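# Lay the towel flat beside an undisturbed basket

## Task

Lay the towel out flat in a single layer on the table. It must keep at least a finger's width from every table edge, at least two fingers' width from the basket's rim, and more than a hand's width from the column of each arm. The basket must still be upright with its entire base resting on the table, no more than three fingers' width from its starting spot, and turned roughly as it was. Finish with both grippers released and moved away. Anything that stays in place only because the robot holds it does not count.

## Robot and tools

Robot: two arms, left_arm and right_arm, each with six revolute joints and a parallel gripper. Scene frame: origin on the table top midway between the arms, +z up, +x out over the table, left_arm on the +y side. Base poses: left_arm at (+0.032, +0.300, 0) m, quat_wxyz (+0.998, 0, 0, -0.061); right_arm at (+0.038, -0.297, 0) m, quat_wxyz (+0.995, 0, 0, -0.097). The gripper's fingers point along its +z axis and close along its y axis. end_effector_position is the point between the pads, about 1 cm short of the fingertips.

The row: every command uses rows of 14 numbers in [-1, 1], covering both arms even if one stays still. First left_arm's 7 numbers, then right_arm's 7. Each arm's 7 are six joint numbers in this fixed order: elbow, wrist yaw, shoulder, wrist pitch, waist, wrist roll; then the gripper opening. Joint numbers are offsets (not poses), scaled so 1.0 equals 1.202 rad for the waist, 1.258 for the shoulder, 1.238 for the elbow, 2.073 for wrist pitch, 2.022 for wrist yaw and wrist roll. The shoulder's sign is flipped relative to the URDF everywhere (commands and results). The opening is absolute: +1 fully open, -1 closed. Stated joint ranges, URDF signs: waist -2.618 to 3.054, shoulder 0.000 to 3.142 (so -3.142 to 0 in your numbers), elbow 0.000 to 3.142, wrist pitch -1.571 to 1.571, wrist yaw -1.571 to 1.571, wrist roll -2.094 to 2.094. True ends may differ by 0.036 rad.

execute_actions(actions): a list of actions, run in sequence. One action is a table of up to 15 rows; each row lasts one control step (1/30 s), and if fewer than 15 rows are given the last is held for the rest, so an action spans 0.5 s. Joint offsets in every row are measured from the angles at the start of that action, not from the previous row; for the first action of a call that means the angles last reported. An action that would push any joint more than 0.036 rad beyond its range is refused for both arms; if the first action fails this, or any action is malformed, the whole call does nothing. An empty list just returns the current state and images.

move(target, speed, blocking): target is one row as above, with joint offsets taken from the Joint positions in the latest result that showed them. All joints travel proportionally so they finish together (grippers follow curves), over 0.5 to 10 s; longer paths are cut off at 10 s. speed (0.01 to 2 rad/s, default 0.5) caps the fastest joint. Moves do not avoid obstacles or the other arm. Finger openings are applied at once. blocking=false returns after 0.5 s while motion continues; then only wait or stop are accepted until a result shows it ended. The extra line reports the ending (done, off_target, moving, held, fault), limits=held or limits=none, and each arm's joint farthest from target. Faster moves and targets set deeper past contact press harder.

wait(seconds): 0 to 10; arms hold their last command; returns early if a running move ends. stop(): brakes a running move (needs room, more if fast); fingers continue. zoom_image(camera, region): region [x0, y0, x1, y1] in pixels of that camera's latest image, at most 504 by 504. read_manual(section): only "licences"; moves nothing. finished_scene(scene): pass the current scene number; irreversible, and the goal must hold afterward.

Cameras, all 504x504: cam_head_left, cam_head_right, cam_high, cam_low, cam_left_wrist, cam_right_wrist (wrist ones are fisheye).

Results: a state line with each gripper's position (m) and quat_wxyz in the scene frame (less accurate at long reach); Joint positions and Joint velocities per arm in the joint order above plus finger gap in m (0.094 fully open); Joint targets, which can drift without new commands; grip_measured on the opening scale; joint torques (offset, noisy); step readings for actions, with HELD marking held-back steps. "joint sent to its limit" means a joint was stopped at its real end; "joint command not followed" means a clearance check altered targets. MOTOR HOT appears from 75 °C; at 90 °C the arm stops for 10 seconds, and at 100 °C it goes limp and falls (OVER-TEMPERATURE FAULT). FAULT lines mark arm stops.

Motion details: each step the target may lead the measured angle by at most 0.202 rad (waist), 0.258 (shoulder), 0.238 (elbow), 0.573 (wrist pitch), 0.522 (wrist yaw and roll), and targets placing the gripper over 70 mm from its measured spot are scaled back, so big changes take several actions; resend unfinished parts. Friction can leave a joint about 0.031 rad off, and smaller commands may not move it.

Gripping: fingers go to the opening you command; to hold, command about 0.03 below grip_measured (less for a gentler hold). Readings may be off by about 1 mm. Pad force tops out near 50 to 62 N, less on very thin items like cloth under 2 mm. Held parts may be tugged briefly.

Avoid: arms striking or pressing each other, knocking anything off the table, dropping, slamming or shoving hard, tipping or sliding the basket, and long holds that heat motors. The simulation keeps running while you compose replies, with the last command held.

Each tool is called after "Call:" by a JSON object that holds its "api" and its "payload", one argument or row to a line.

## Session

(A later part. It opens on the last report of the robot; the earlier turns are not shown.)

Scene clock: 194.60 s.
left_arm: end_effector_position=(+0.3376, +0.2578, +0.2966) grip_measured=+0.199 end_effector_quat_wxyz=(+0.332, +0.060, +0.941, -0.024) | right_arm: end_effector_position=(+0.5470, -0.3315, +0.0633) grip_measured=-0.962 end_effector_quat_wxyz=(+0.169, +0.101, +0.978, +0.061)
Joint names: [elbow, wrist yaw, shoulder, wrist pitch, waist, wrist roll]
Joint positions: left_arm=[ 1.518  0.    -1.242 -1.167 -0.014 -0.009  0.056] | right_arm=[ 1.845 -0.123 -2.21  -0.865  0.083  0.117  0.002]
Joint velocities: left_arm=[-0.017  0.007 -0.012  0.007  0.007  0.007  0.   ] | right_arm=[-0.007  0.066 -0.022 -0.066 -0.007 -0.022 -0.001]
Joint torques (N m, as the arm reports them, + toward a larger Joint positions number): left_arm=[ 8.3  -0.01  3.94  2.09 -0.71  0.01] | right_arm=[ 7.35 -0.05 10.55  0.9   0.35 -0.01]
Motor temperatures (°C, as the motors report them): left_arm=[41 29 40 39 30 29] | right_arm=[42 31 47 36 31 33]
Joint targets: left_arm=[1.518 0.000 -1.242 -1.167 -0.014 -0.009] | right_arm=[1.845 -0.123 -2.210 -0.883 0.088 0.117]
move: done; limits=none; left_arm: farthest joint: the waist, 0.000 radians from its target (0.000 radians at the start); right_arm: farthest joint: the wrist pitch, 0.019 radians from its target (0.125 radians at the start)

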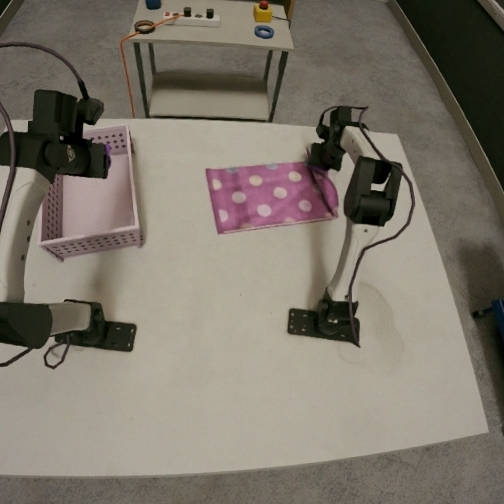

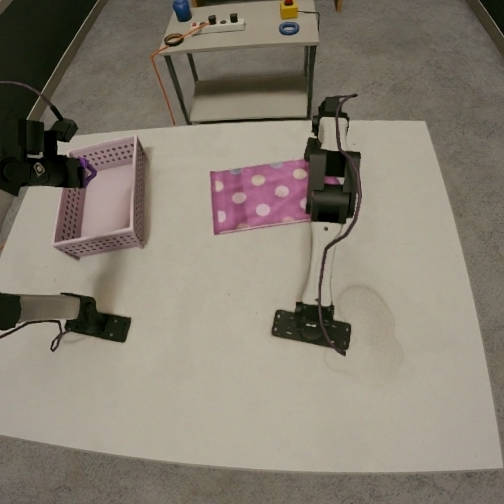

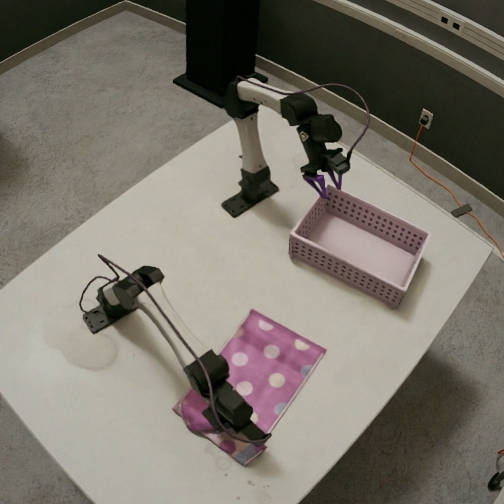

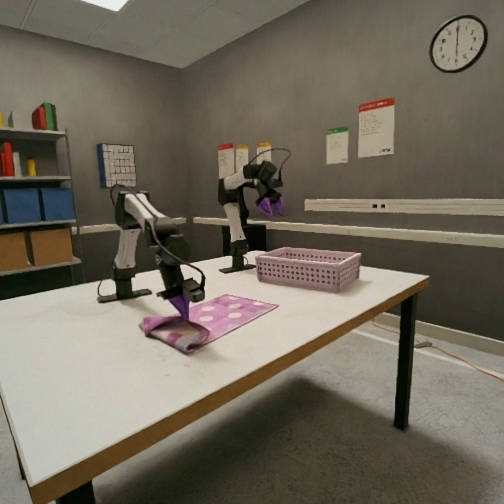

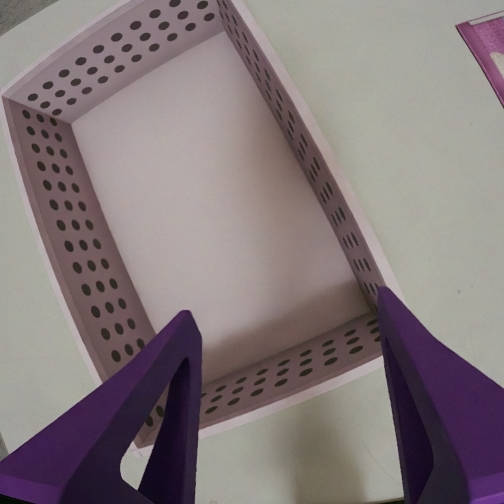

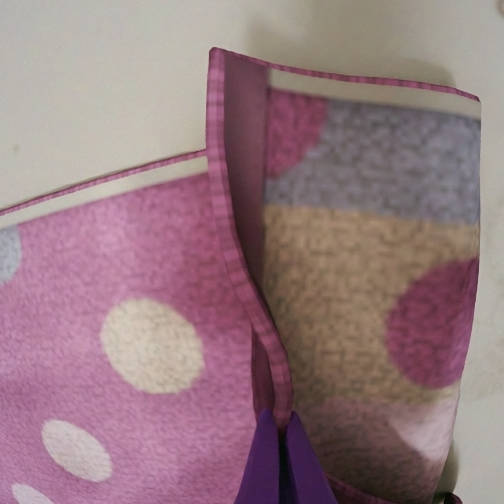

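Call:
{"api": "move", "payload": {
  "target": [0,0,0,0,0,0,0.2, 0,0,-0.05,0,0,0,-1],
  "speed": 0.2
}}

Call:
{"api": "move", "payload": {
  "target": [0,0,0,0,0,0,0.2, 0,0,0.12,-0.12,-0.08,0,-0.2],
  "speed": 0.2
}}

Scene clock: 200.17 s.
left_arm: end_effector_position=(+0.3376, +0.2578, +0.2966) grip_measured=+0.199 end_effector_quat_wxyz=(+0.332, +0.060, +0.941, -0.024) | right_arm: end_effector_position=(+0.5435, -0.3312, +0.0372) grip_measured=-0.962 end_effector_quat_wxyz=(+0.142, +0.103, +0.982, +0.061)
Joint names: [elbow, wrist yaw, shoulder, wrist pitch, waist, wrist roll]
Joint positions: left_arm=[ 1.518  0.    -1.242 -1.167 -0.014 -0.009  0.056] | right_arm=[ 1.845 -0.123 -2.264 -0.865  0.083  0.117  0.002]
Joint velocities: left_arm=[-0.017 -0.007 -0.002 -0.022 -0.007 -0.007  0.001] | right_arm=[ 0.007  0.022  0.027 -0.007  0.007  0.007  0.001]
Joint torques (N m, as the arm reports them, + toward a larger Joint positions number): left_arm=[ 8.3  -0.01  3.94  2.09 -0.71  0.01] | right_arm=[ 7.15 -0.05 10.11  0.99  0.01 -0.01]
Motor temperatures (°C, as the motors report them): left_arm=[41 29 39 40 30 29] | right_arm=[42 31 48 36 31 33]
Joint targets: left_arm=[1.518 0.000 -1.242 -1.167 -0.014 -0.009] | right_arm=[1.845 -0.123 -2.273 -0.865 0.083 0.117]
move: done; limits=none; left_arm: farthest joint: the waist, 0.000 radians from its target (0.000 radians at the start); right_arm: farthest joint: the shoulder, 0.009 radians from its target (0.063 radians at the start)

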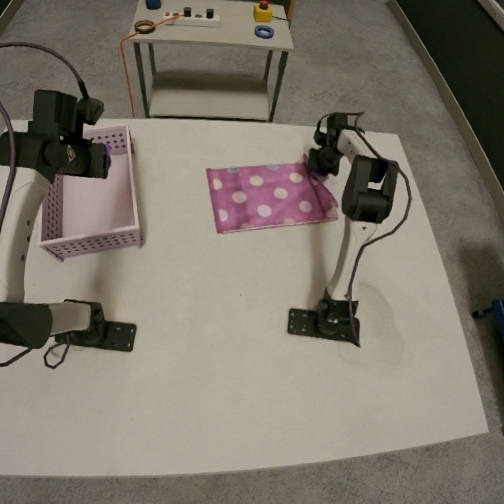

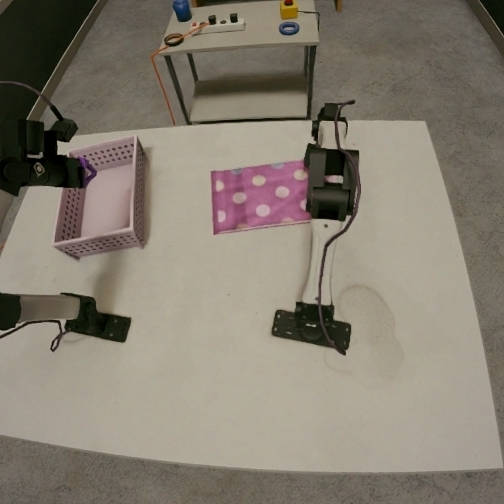

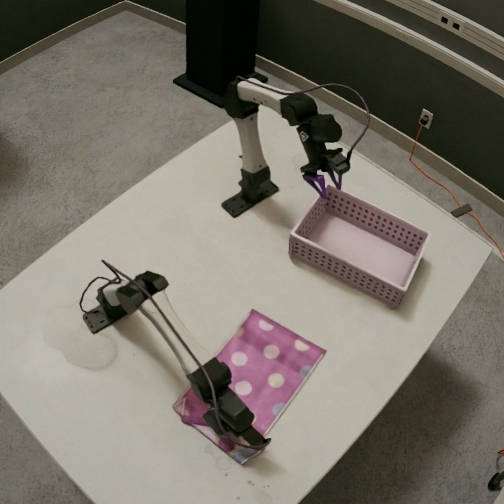

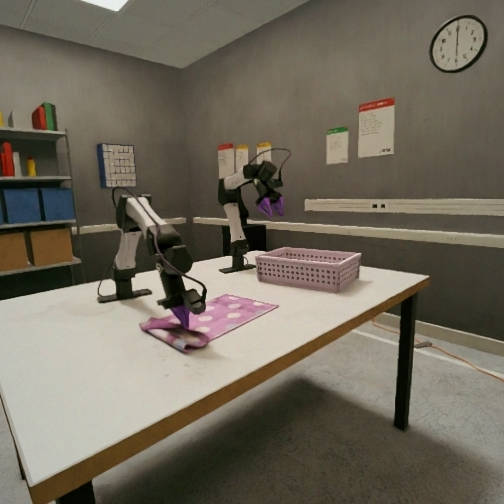

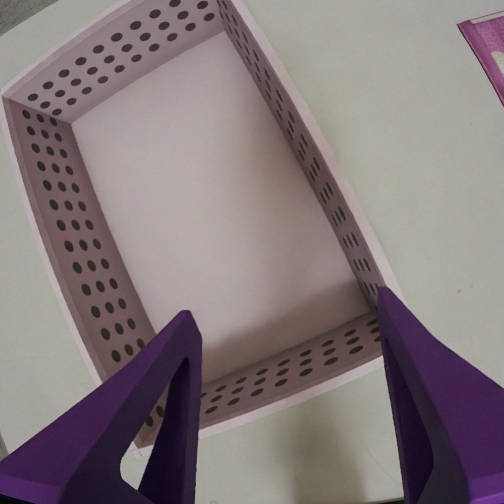

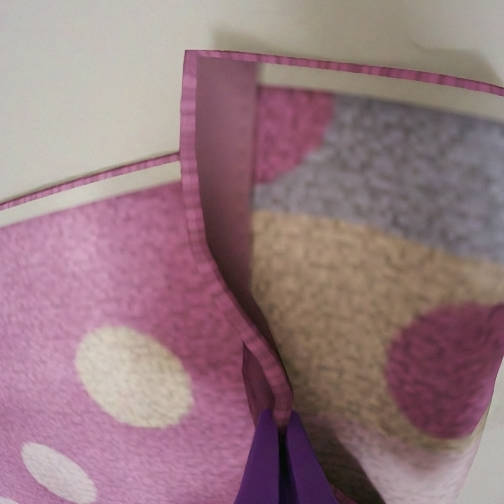

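Scene clock: 202.03 s.
left_arm: end_effector_position=(+0.3376, +0.2578, +0.2966) grip_measured=+0.199 end_effector_quat_wxyz=(+0.332, +0.060, +0.941, -0.024) | right_arm: end_effector_position=(+0.4915, -0.3655, +0.0849) grip_measured=-0.202 end_effector_quat_wxyz=(+0.096, +0.150, +0.982, +0.057)
Joint names: [elbow, wrist yaw, shoulder, wrist pitch, waist, wrist roll]
Joint positions: left_arm=[ 1.518  0.    -1.242 -1.167 -0.014 -0.009  0.056] | right_arm=[ 1.845 -0.123 -2.132 -1.096 -0.004  0.117  0.038]
Joint velocities: left_arm=[-0.007 -0.081  0.002 -0.066 -0.032 -0.037 -0.   ] | right_arm=[ 0.002  0.066 -0.002 -0.051  0.007  0.037 -0.001]
Joint torques (N m, as the arm reports them, + toward a larger Joint positions number): left_arm=[ 8.32 -0.01  3.93  2.09 -0.7   0.01] | right_arm=[ 7.07 -0.06 11.02  0.57 -0.58 -0.01]
Motor temperatures (°C, as the motors report them): left_arm=[41 29 39 40 30 29] | right_arm=[42 31 49 36 31 33]
Joint targets: left_arm=[1.518 0.000 -1.242 -1.167 -0.014 -0.009] | right_arm=[1.845 -0.123 -2.113 -1.114 -0.013 0.117]
move: done; limits=none; left_arm: farthest joint: the waist, 0.000 radians from its target (0.000 radians at the start); right_arm: farthest joint: the shoulder, 0.019 radians from its target (0.150 radians at the start)

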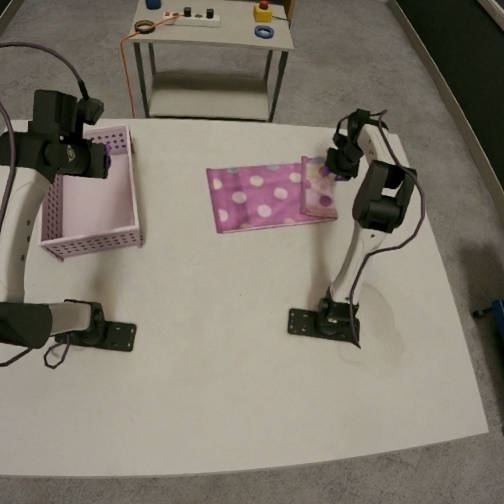

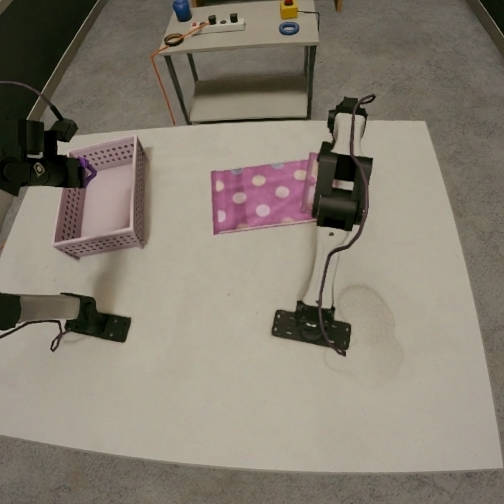

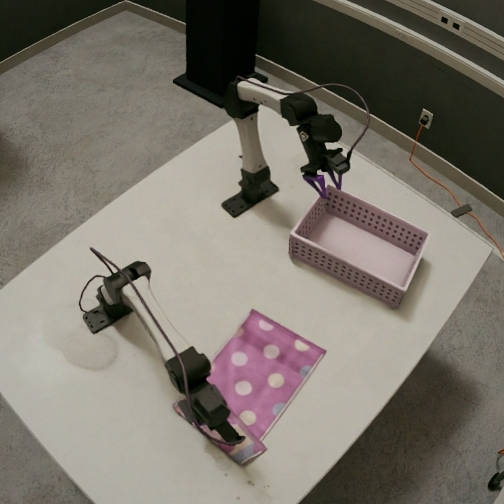

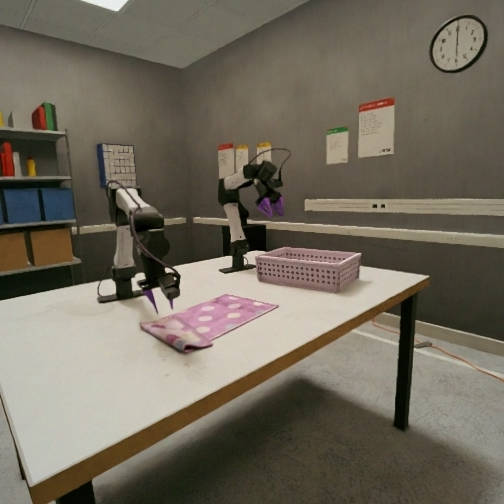

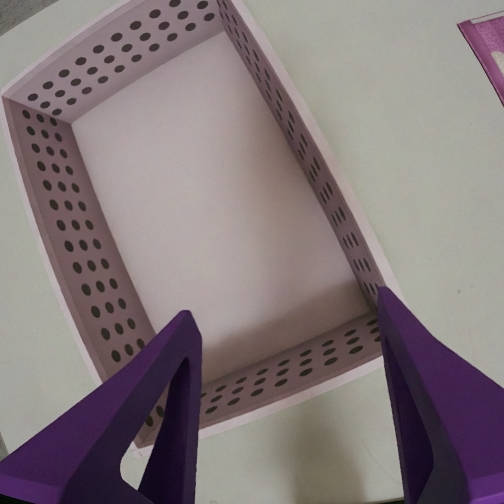

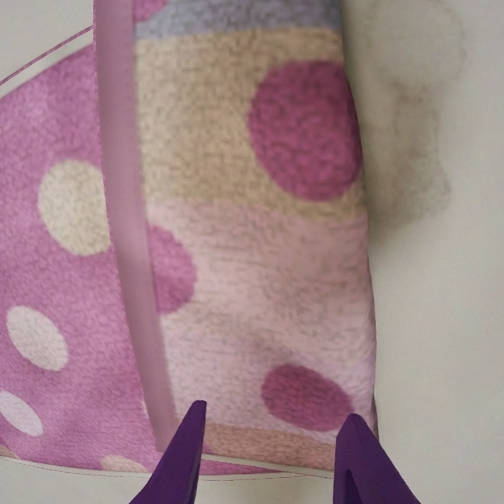

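Call:
{"api": "move", "payload": {
  "target": [0,0,0,0,0,0,0.2, 0,0.103,-0.085,-0.03,0.175,0.02,-0.2],
  "speed": 0.3
}}

Scene clock: 208.40 s.
left_arm: end_effector_position=(+0.3376, +0.2578, +0.2966) grip_measured=+0.199 end_effector_quat_wxyz=(+0.332, +0.060, +0.941, -0.024) | right_arm: end_effector_position=(+0.4808, -0.3048, +0.0422) grip_measured=-0.202 end_effector_quat_wxyz=(+0.027, +0.071, +0.996, -0.037)
Joint names: [elbow, wrist yaw, shoulder, wrist pitch, waist, wrist roll]
Joint positions: left_arm=[ 1.518  0.    -1.242 -1.167 -0.014 -0.009  0.056] | right_arm=[ 1.845  0.077 -2.226 -1.141  0.205  0.152  0.038]
Joint velocities: left_arm=[ 0.007 -0.051  0.007  0.007  0.012 -0.066 -0.001] | right_arm=[-0.012 -0.037  0.007  0.051  0.002  0.007 -0.   ]
Joint torques (N m, as the arm reports them, + toward a larger Joint positions number): left_arm=[ 8.3  -0.01  3.95  2.09 -0.71  0.01] | right_arm=[6.78 0.15 9.38 0.26 0.14 0.07]
Motor temperatures (°C, as the motors report them): left_arm=[41 29 39 40 30 29] | right_arm=[42 31 50 35 31 33]
Joint targets: left_arm=[1.518 0.000 -1.242 -1.167 -0.014 -0.009] | right_arm=[1.845 0.086 -2.239 -1.159 0.207 0.158]
move: done; limits=none; left_arm: farthest joint: the waist, 0.000 radians from its target (0.000 radians at the start); right_arm: farthest joint: the wrist pitch, 0.017 radians from its target (0.061 radians at the start)

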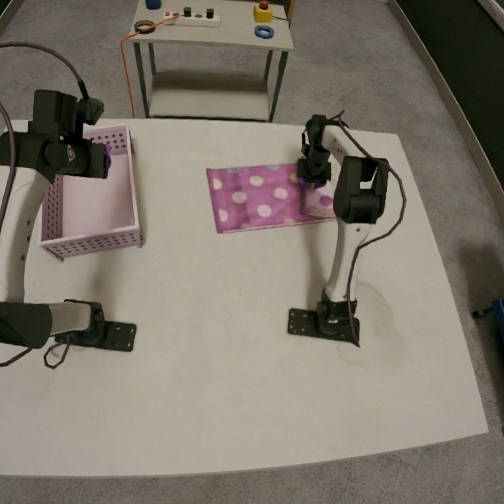

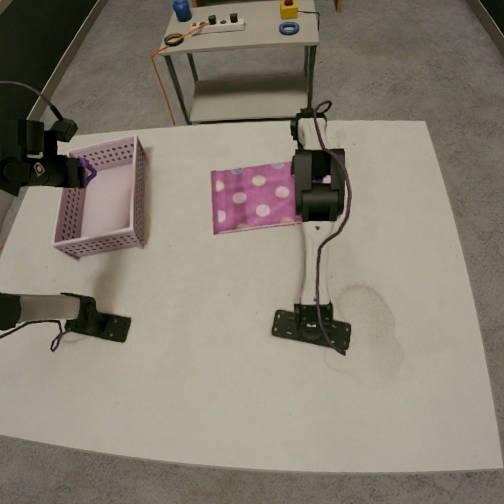

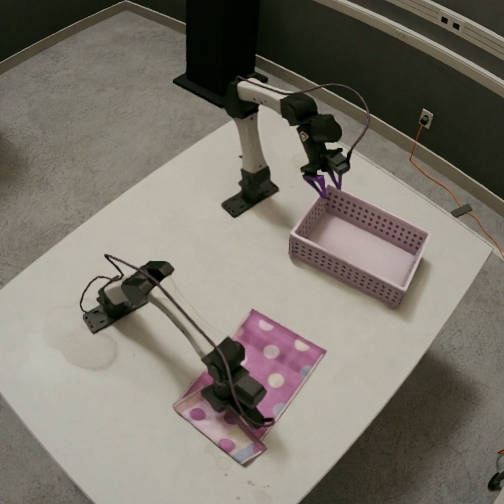

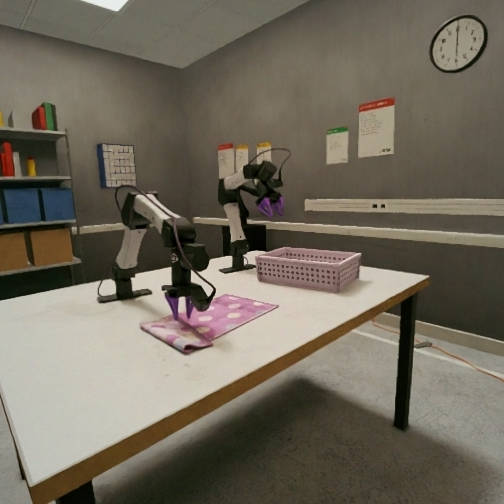

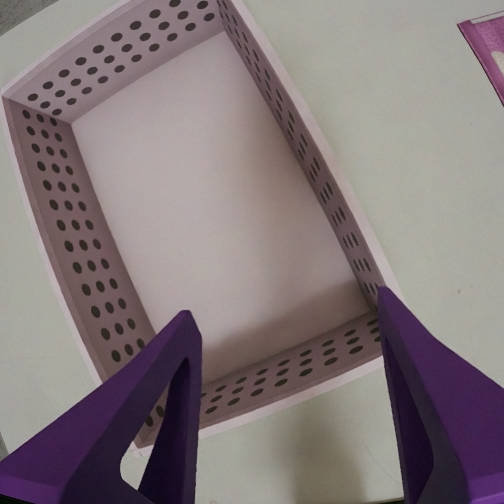

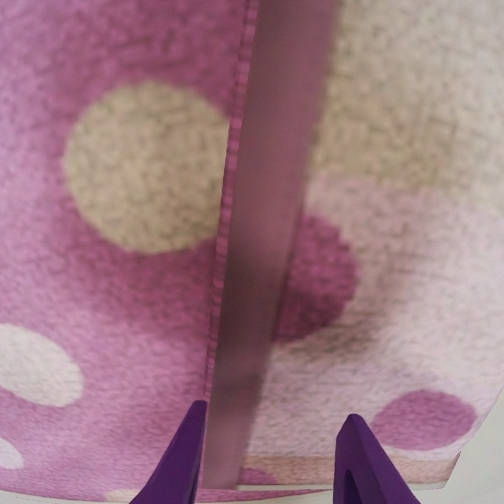

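Call:
{"api": "move", "payload": {
  "target": [0,0,0,0,0,0,0.2, 0,0,-0.065,-0.02,0.035,0,-0.2],
  "speed": 0.1
}}

Call:
{"api": "move", "payload": {
  "target": [0,0,0,0,0,0,0.2, 0,0,-0.02,0,0,0,-1]
}}

Call:
{"api": "move", "payload": {
  "target": [0,0,0,0,0,0,0.2, 0,0,0.13,0,-0.15,-0.1,-1],
  "speed": 0.2
}}

Scene clock: 216.00 s.
left_arm: end_effector_position=(+0.3376, +0.2578, +0.2966) grip_measured=+0.199 end_effector_quat_wxyz=(+0.332, +0.060, +0.941, -0.024) | right_arm: end_effector_position=(+0.4725, -0.2937, +0.0190) grip_measured=-0.202 end_effector_quat_wxyz=(-0.007, +0.056, +0.998, -0.043)
Joint names: [elbow, wrist yaw, shoulder, wrist pitch, waist, wrist roll]
Joint positions: left_arm=[ 1.518  0.    -1.242 -1.167 -0.014 -0.009  0.056] | right_arm=[ 1.845  0.084 -2.282 -1.157  0.233  0.152  0.038]
Joint velocities: left_arm=[-0.012 -0.007  0.002  0.007  0.002 -0.066 -0.   ] | right_arm=[-0.007 -0.037  0.027 -0.022 -0.002 -0.007  0.   ]
Joint torques (N m, as the arm reports them, + toward a larger Joint positions number): left_arm=[ 8.3  -0.01  3.93  2.09 -0.7   0.01] | right_arm=[ 6.64  0.01  8.78 -0.02  0.98  0.  ]
Motor temperatures (°C, as the motors report them): left_arm=[41 29 38 40 30 29] | right_arm=[42 31 51 35 31 33]
Joint targets: left_arm=[1.518 0.000 -1.242 -1.167 -0.014 -0.009] | right_arm=[1.845 0.077 -2.308 -1.183 0.247 0.152]
move: off_target (right_arm); limits=none; left_arm: farthest joint: the waist, 0.000 radians from its target (0.000 radians at the start); right_arm: farthest joint: the shoulder, 0.026 radians from its target (0.082 radians at the start)

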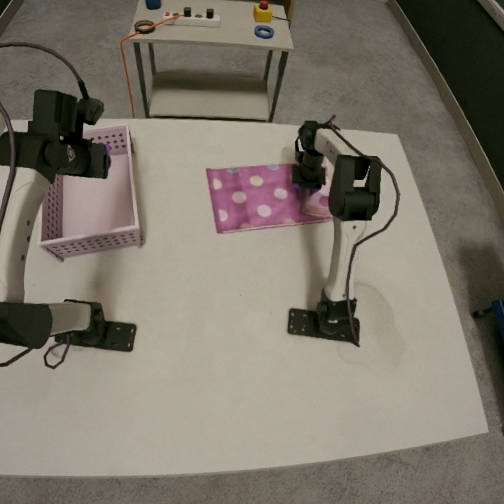

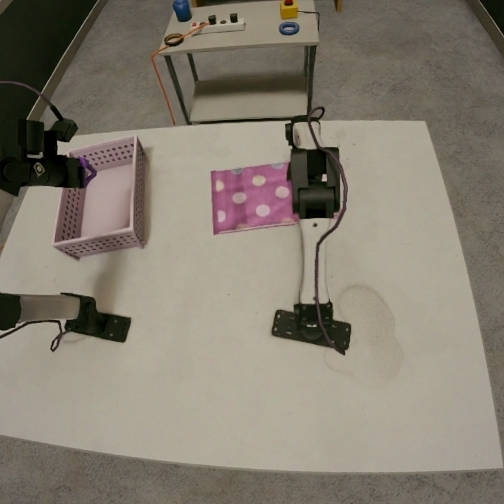

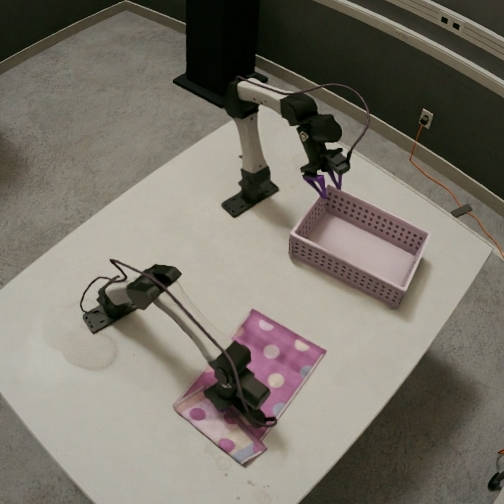

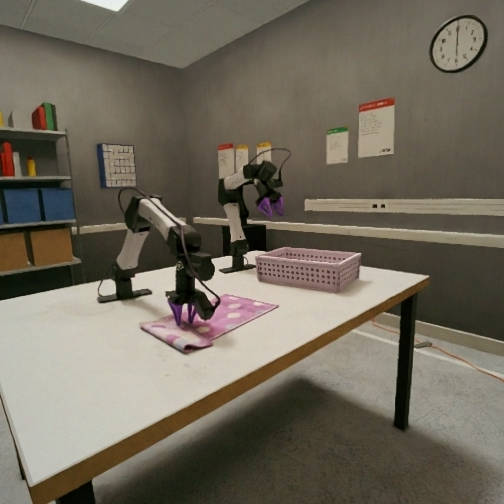

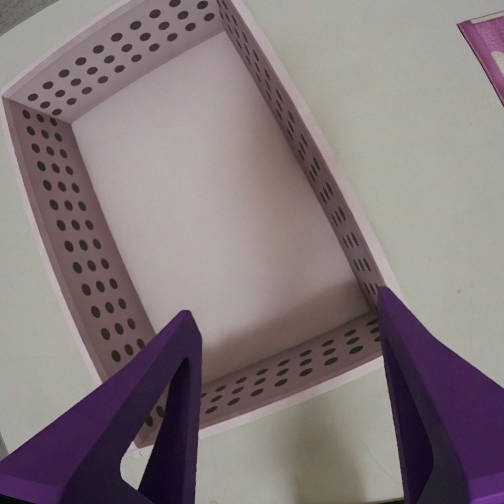

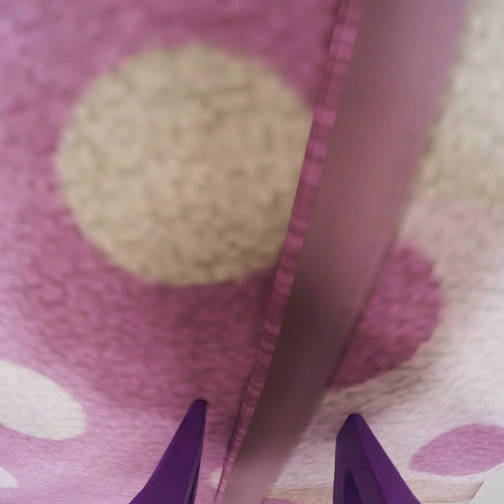

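Scene clock: 216.70 s.
left_arm: end_effector_position=(+0.3376, +0.2578, +0.2966) grip_measured=+0.199 end_effector_quat_wxyz=(+0.332, +0.060, +0.941, -0.024) | right_arm: end_effector_position=(+0.4727, -0.2941, +0.0196) grip_measured=-0.964 end_effector_quat_wxyz=(-0.006, +0.055, +0.997, -0.044)
Joint names: [elbow, wrist yaw, shoulder, wrist pitch, waist, wrist roll]
Joint positions: left_arm=[ 1.518  0.    -1.242 -1.167 -0.014 -0.009  0.056] | right_arm=[ 1.845  0.087 -2.28  -1.157  0.233  0.152  0.002]
Joint velocities: left_arm=[-0.022  0.081 -0.022 -0.037 -0.012 -0.022  0.   ] | right_arm=[ 0.002  0.007  0.007 -0.022 -0.002  0.037 -0.001]
Joint torques (N m, as the arm reports them, + toward a larger Joint positions number): left_arm=[ 8.31 -0.01  3.95  2.09 -0.71  0.01] | right_arm=[6.61 0.04 8.64 0.3  0.   0.01]
Motor temperatures (°C, as the motors report them): left_arm=[41 29 38 40 30 29] | right_arm=[42 31 51 35 31 33]
Joint targets: left_arm=[1.518 0.000 -1.242 -1.167 -0.014 -0.009] | right_arm=[1.845 0.084 -2.307 -1.157 0.233 0.152]
move: off_target (right_arm); limits=none; left_arm: farthest joint: the waist, 0.000 radians from its target (0.000 radians at the start); right_arm: farthest joint: the shoulder, 0.027 radians from its target (0.025 radians at the start)

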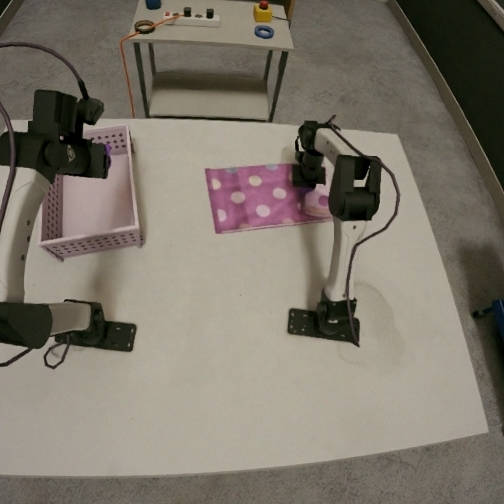

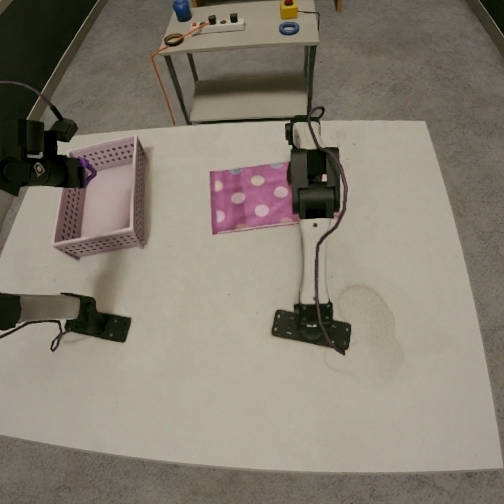

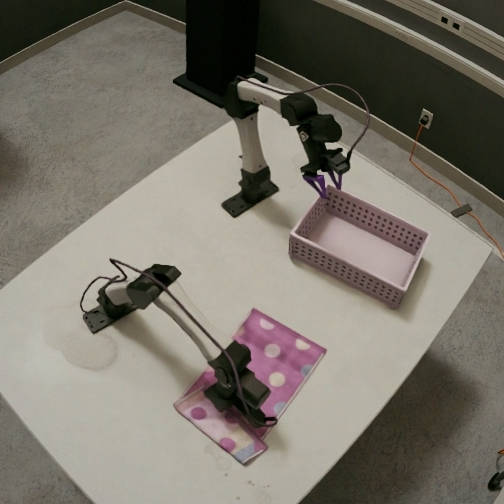

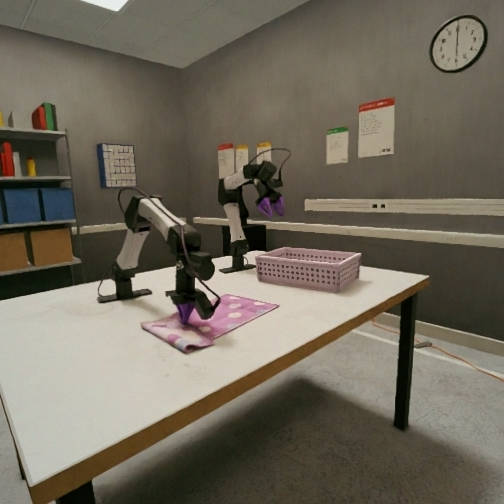

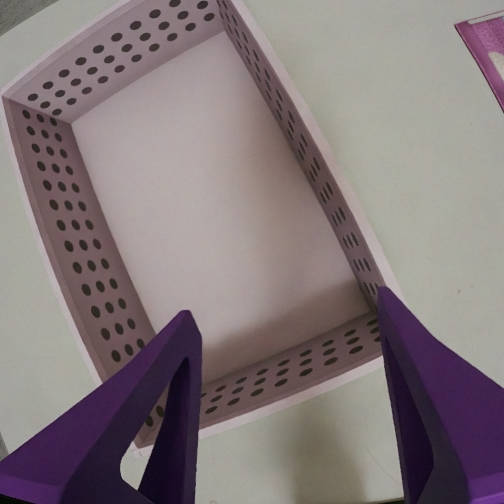

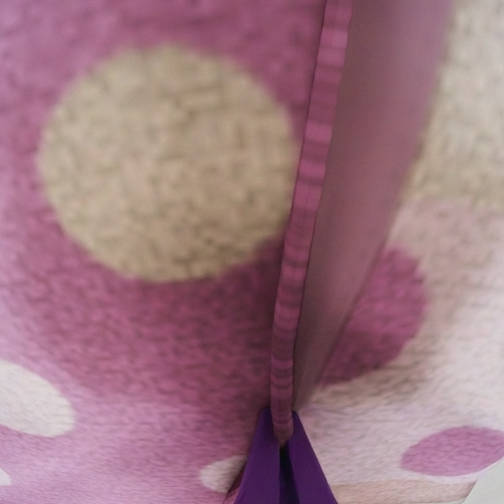

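Scene clock: 218.33 s.
left_arm: end_effector_position=(+0.3376, +0.2578, +0.2966) grip_measured=+0.199 end_effector_quat_wxyz=(+0.332, +0.060, +0.941, -0.024) | right_arm: end_effector_position=(+0.4756, -0.3709, +0.0806) grip_measured=-0.964 end_effector_quat_wxyz=(+0.058, +0.048, +0.996, -0.049)
Joint names: [elbow, wrist yaw, shoulder, wrist pitch, waist, wrist roll]
Joint positions: left_arm=[ 1.518  0.    -1.242 -1.167 -0.014 -0.009  0.056] | right_arm=[ 1.845  0.087 -2.135 -1.157  0.059 -0.044  0.002]
Joint velocities: left_arm=[-0.007 -0.007  0.032 -0.007 -0.002 -0.037  0.   ] | right_arm=[ 0.007  0.051  0.002  0.066  0.002 -0.051  0.   ]
Joint torques (N m, as the arm reports them, + toward a larger Joint positions number): left_arm=[ 8.29 -0.01  3.94  2.09 -0.72  0.01] | right_arm=[ 7.01  0.07 10.96  0.62 -0.32 -0.07]
Motor temperatures (°C, as the motors report them): left_arm=[41 29 38 40 30 29] | right_arm=[42 31 51 35 31 33]
Joint targets: left_arm=[1.518 0.000 -1.242 -1.167 -0.014 -0.009] | right_arm=[1.845 0.087 -2.117 -1.157 0.053 -0.050]
move: done; limits=none; left_arm: farthest joint: the waist, 0.000 radians from its target (0.000 radians at the start); right_arm: farthest joint: the shoulder, 0.018 radians from its target (0.164 radians at the start)

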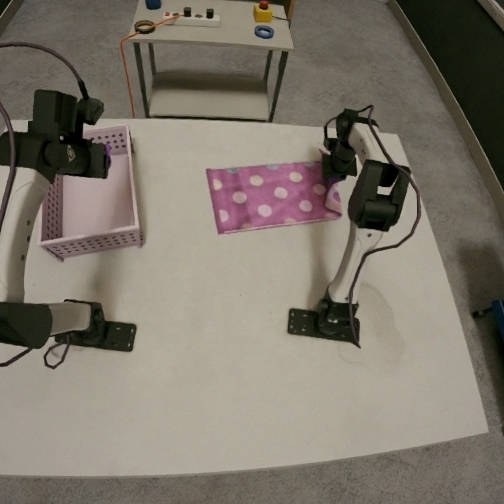

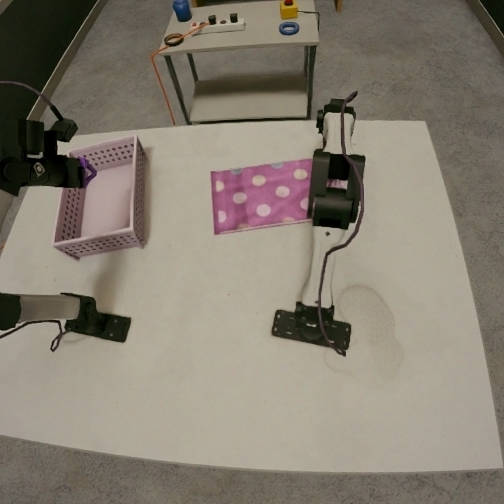

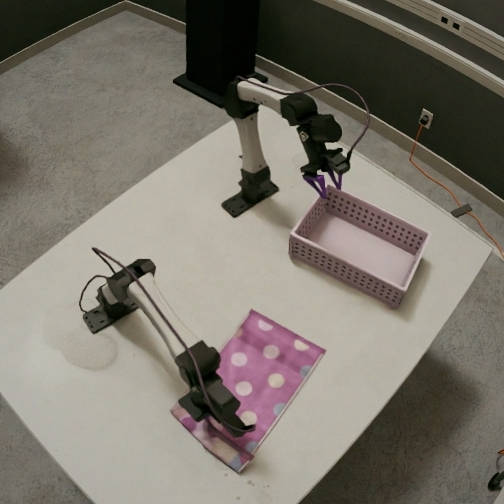

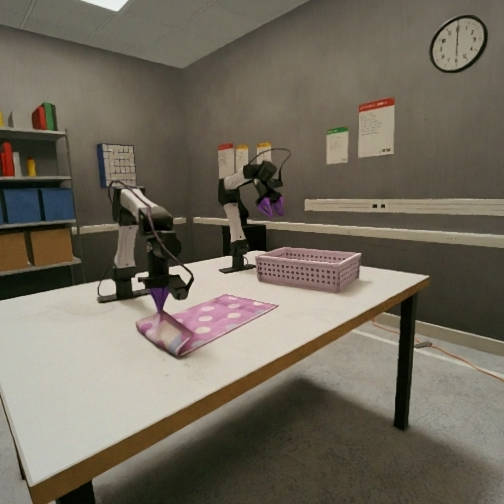

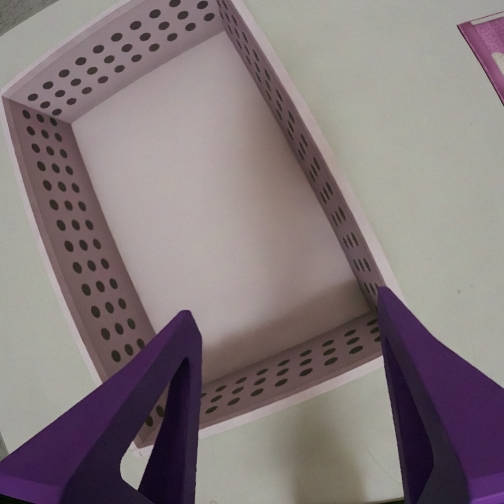

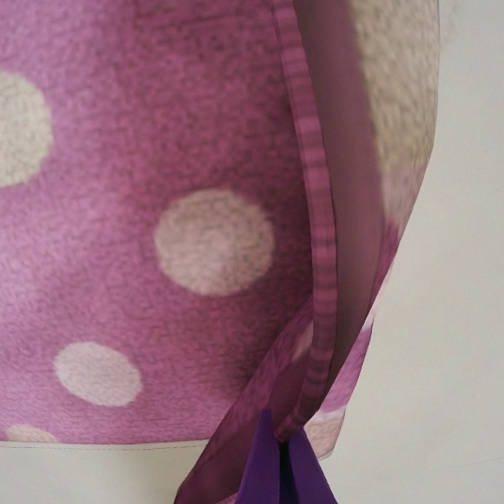

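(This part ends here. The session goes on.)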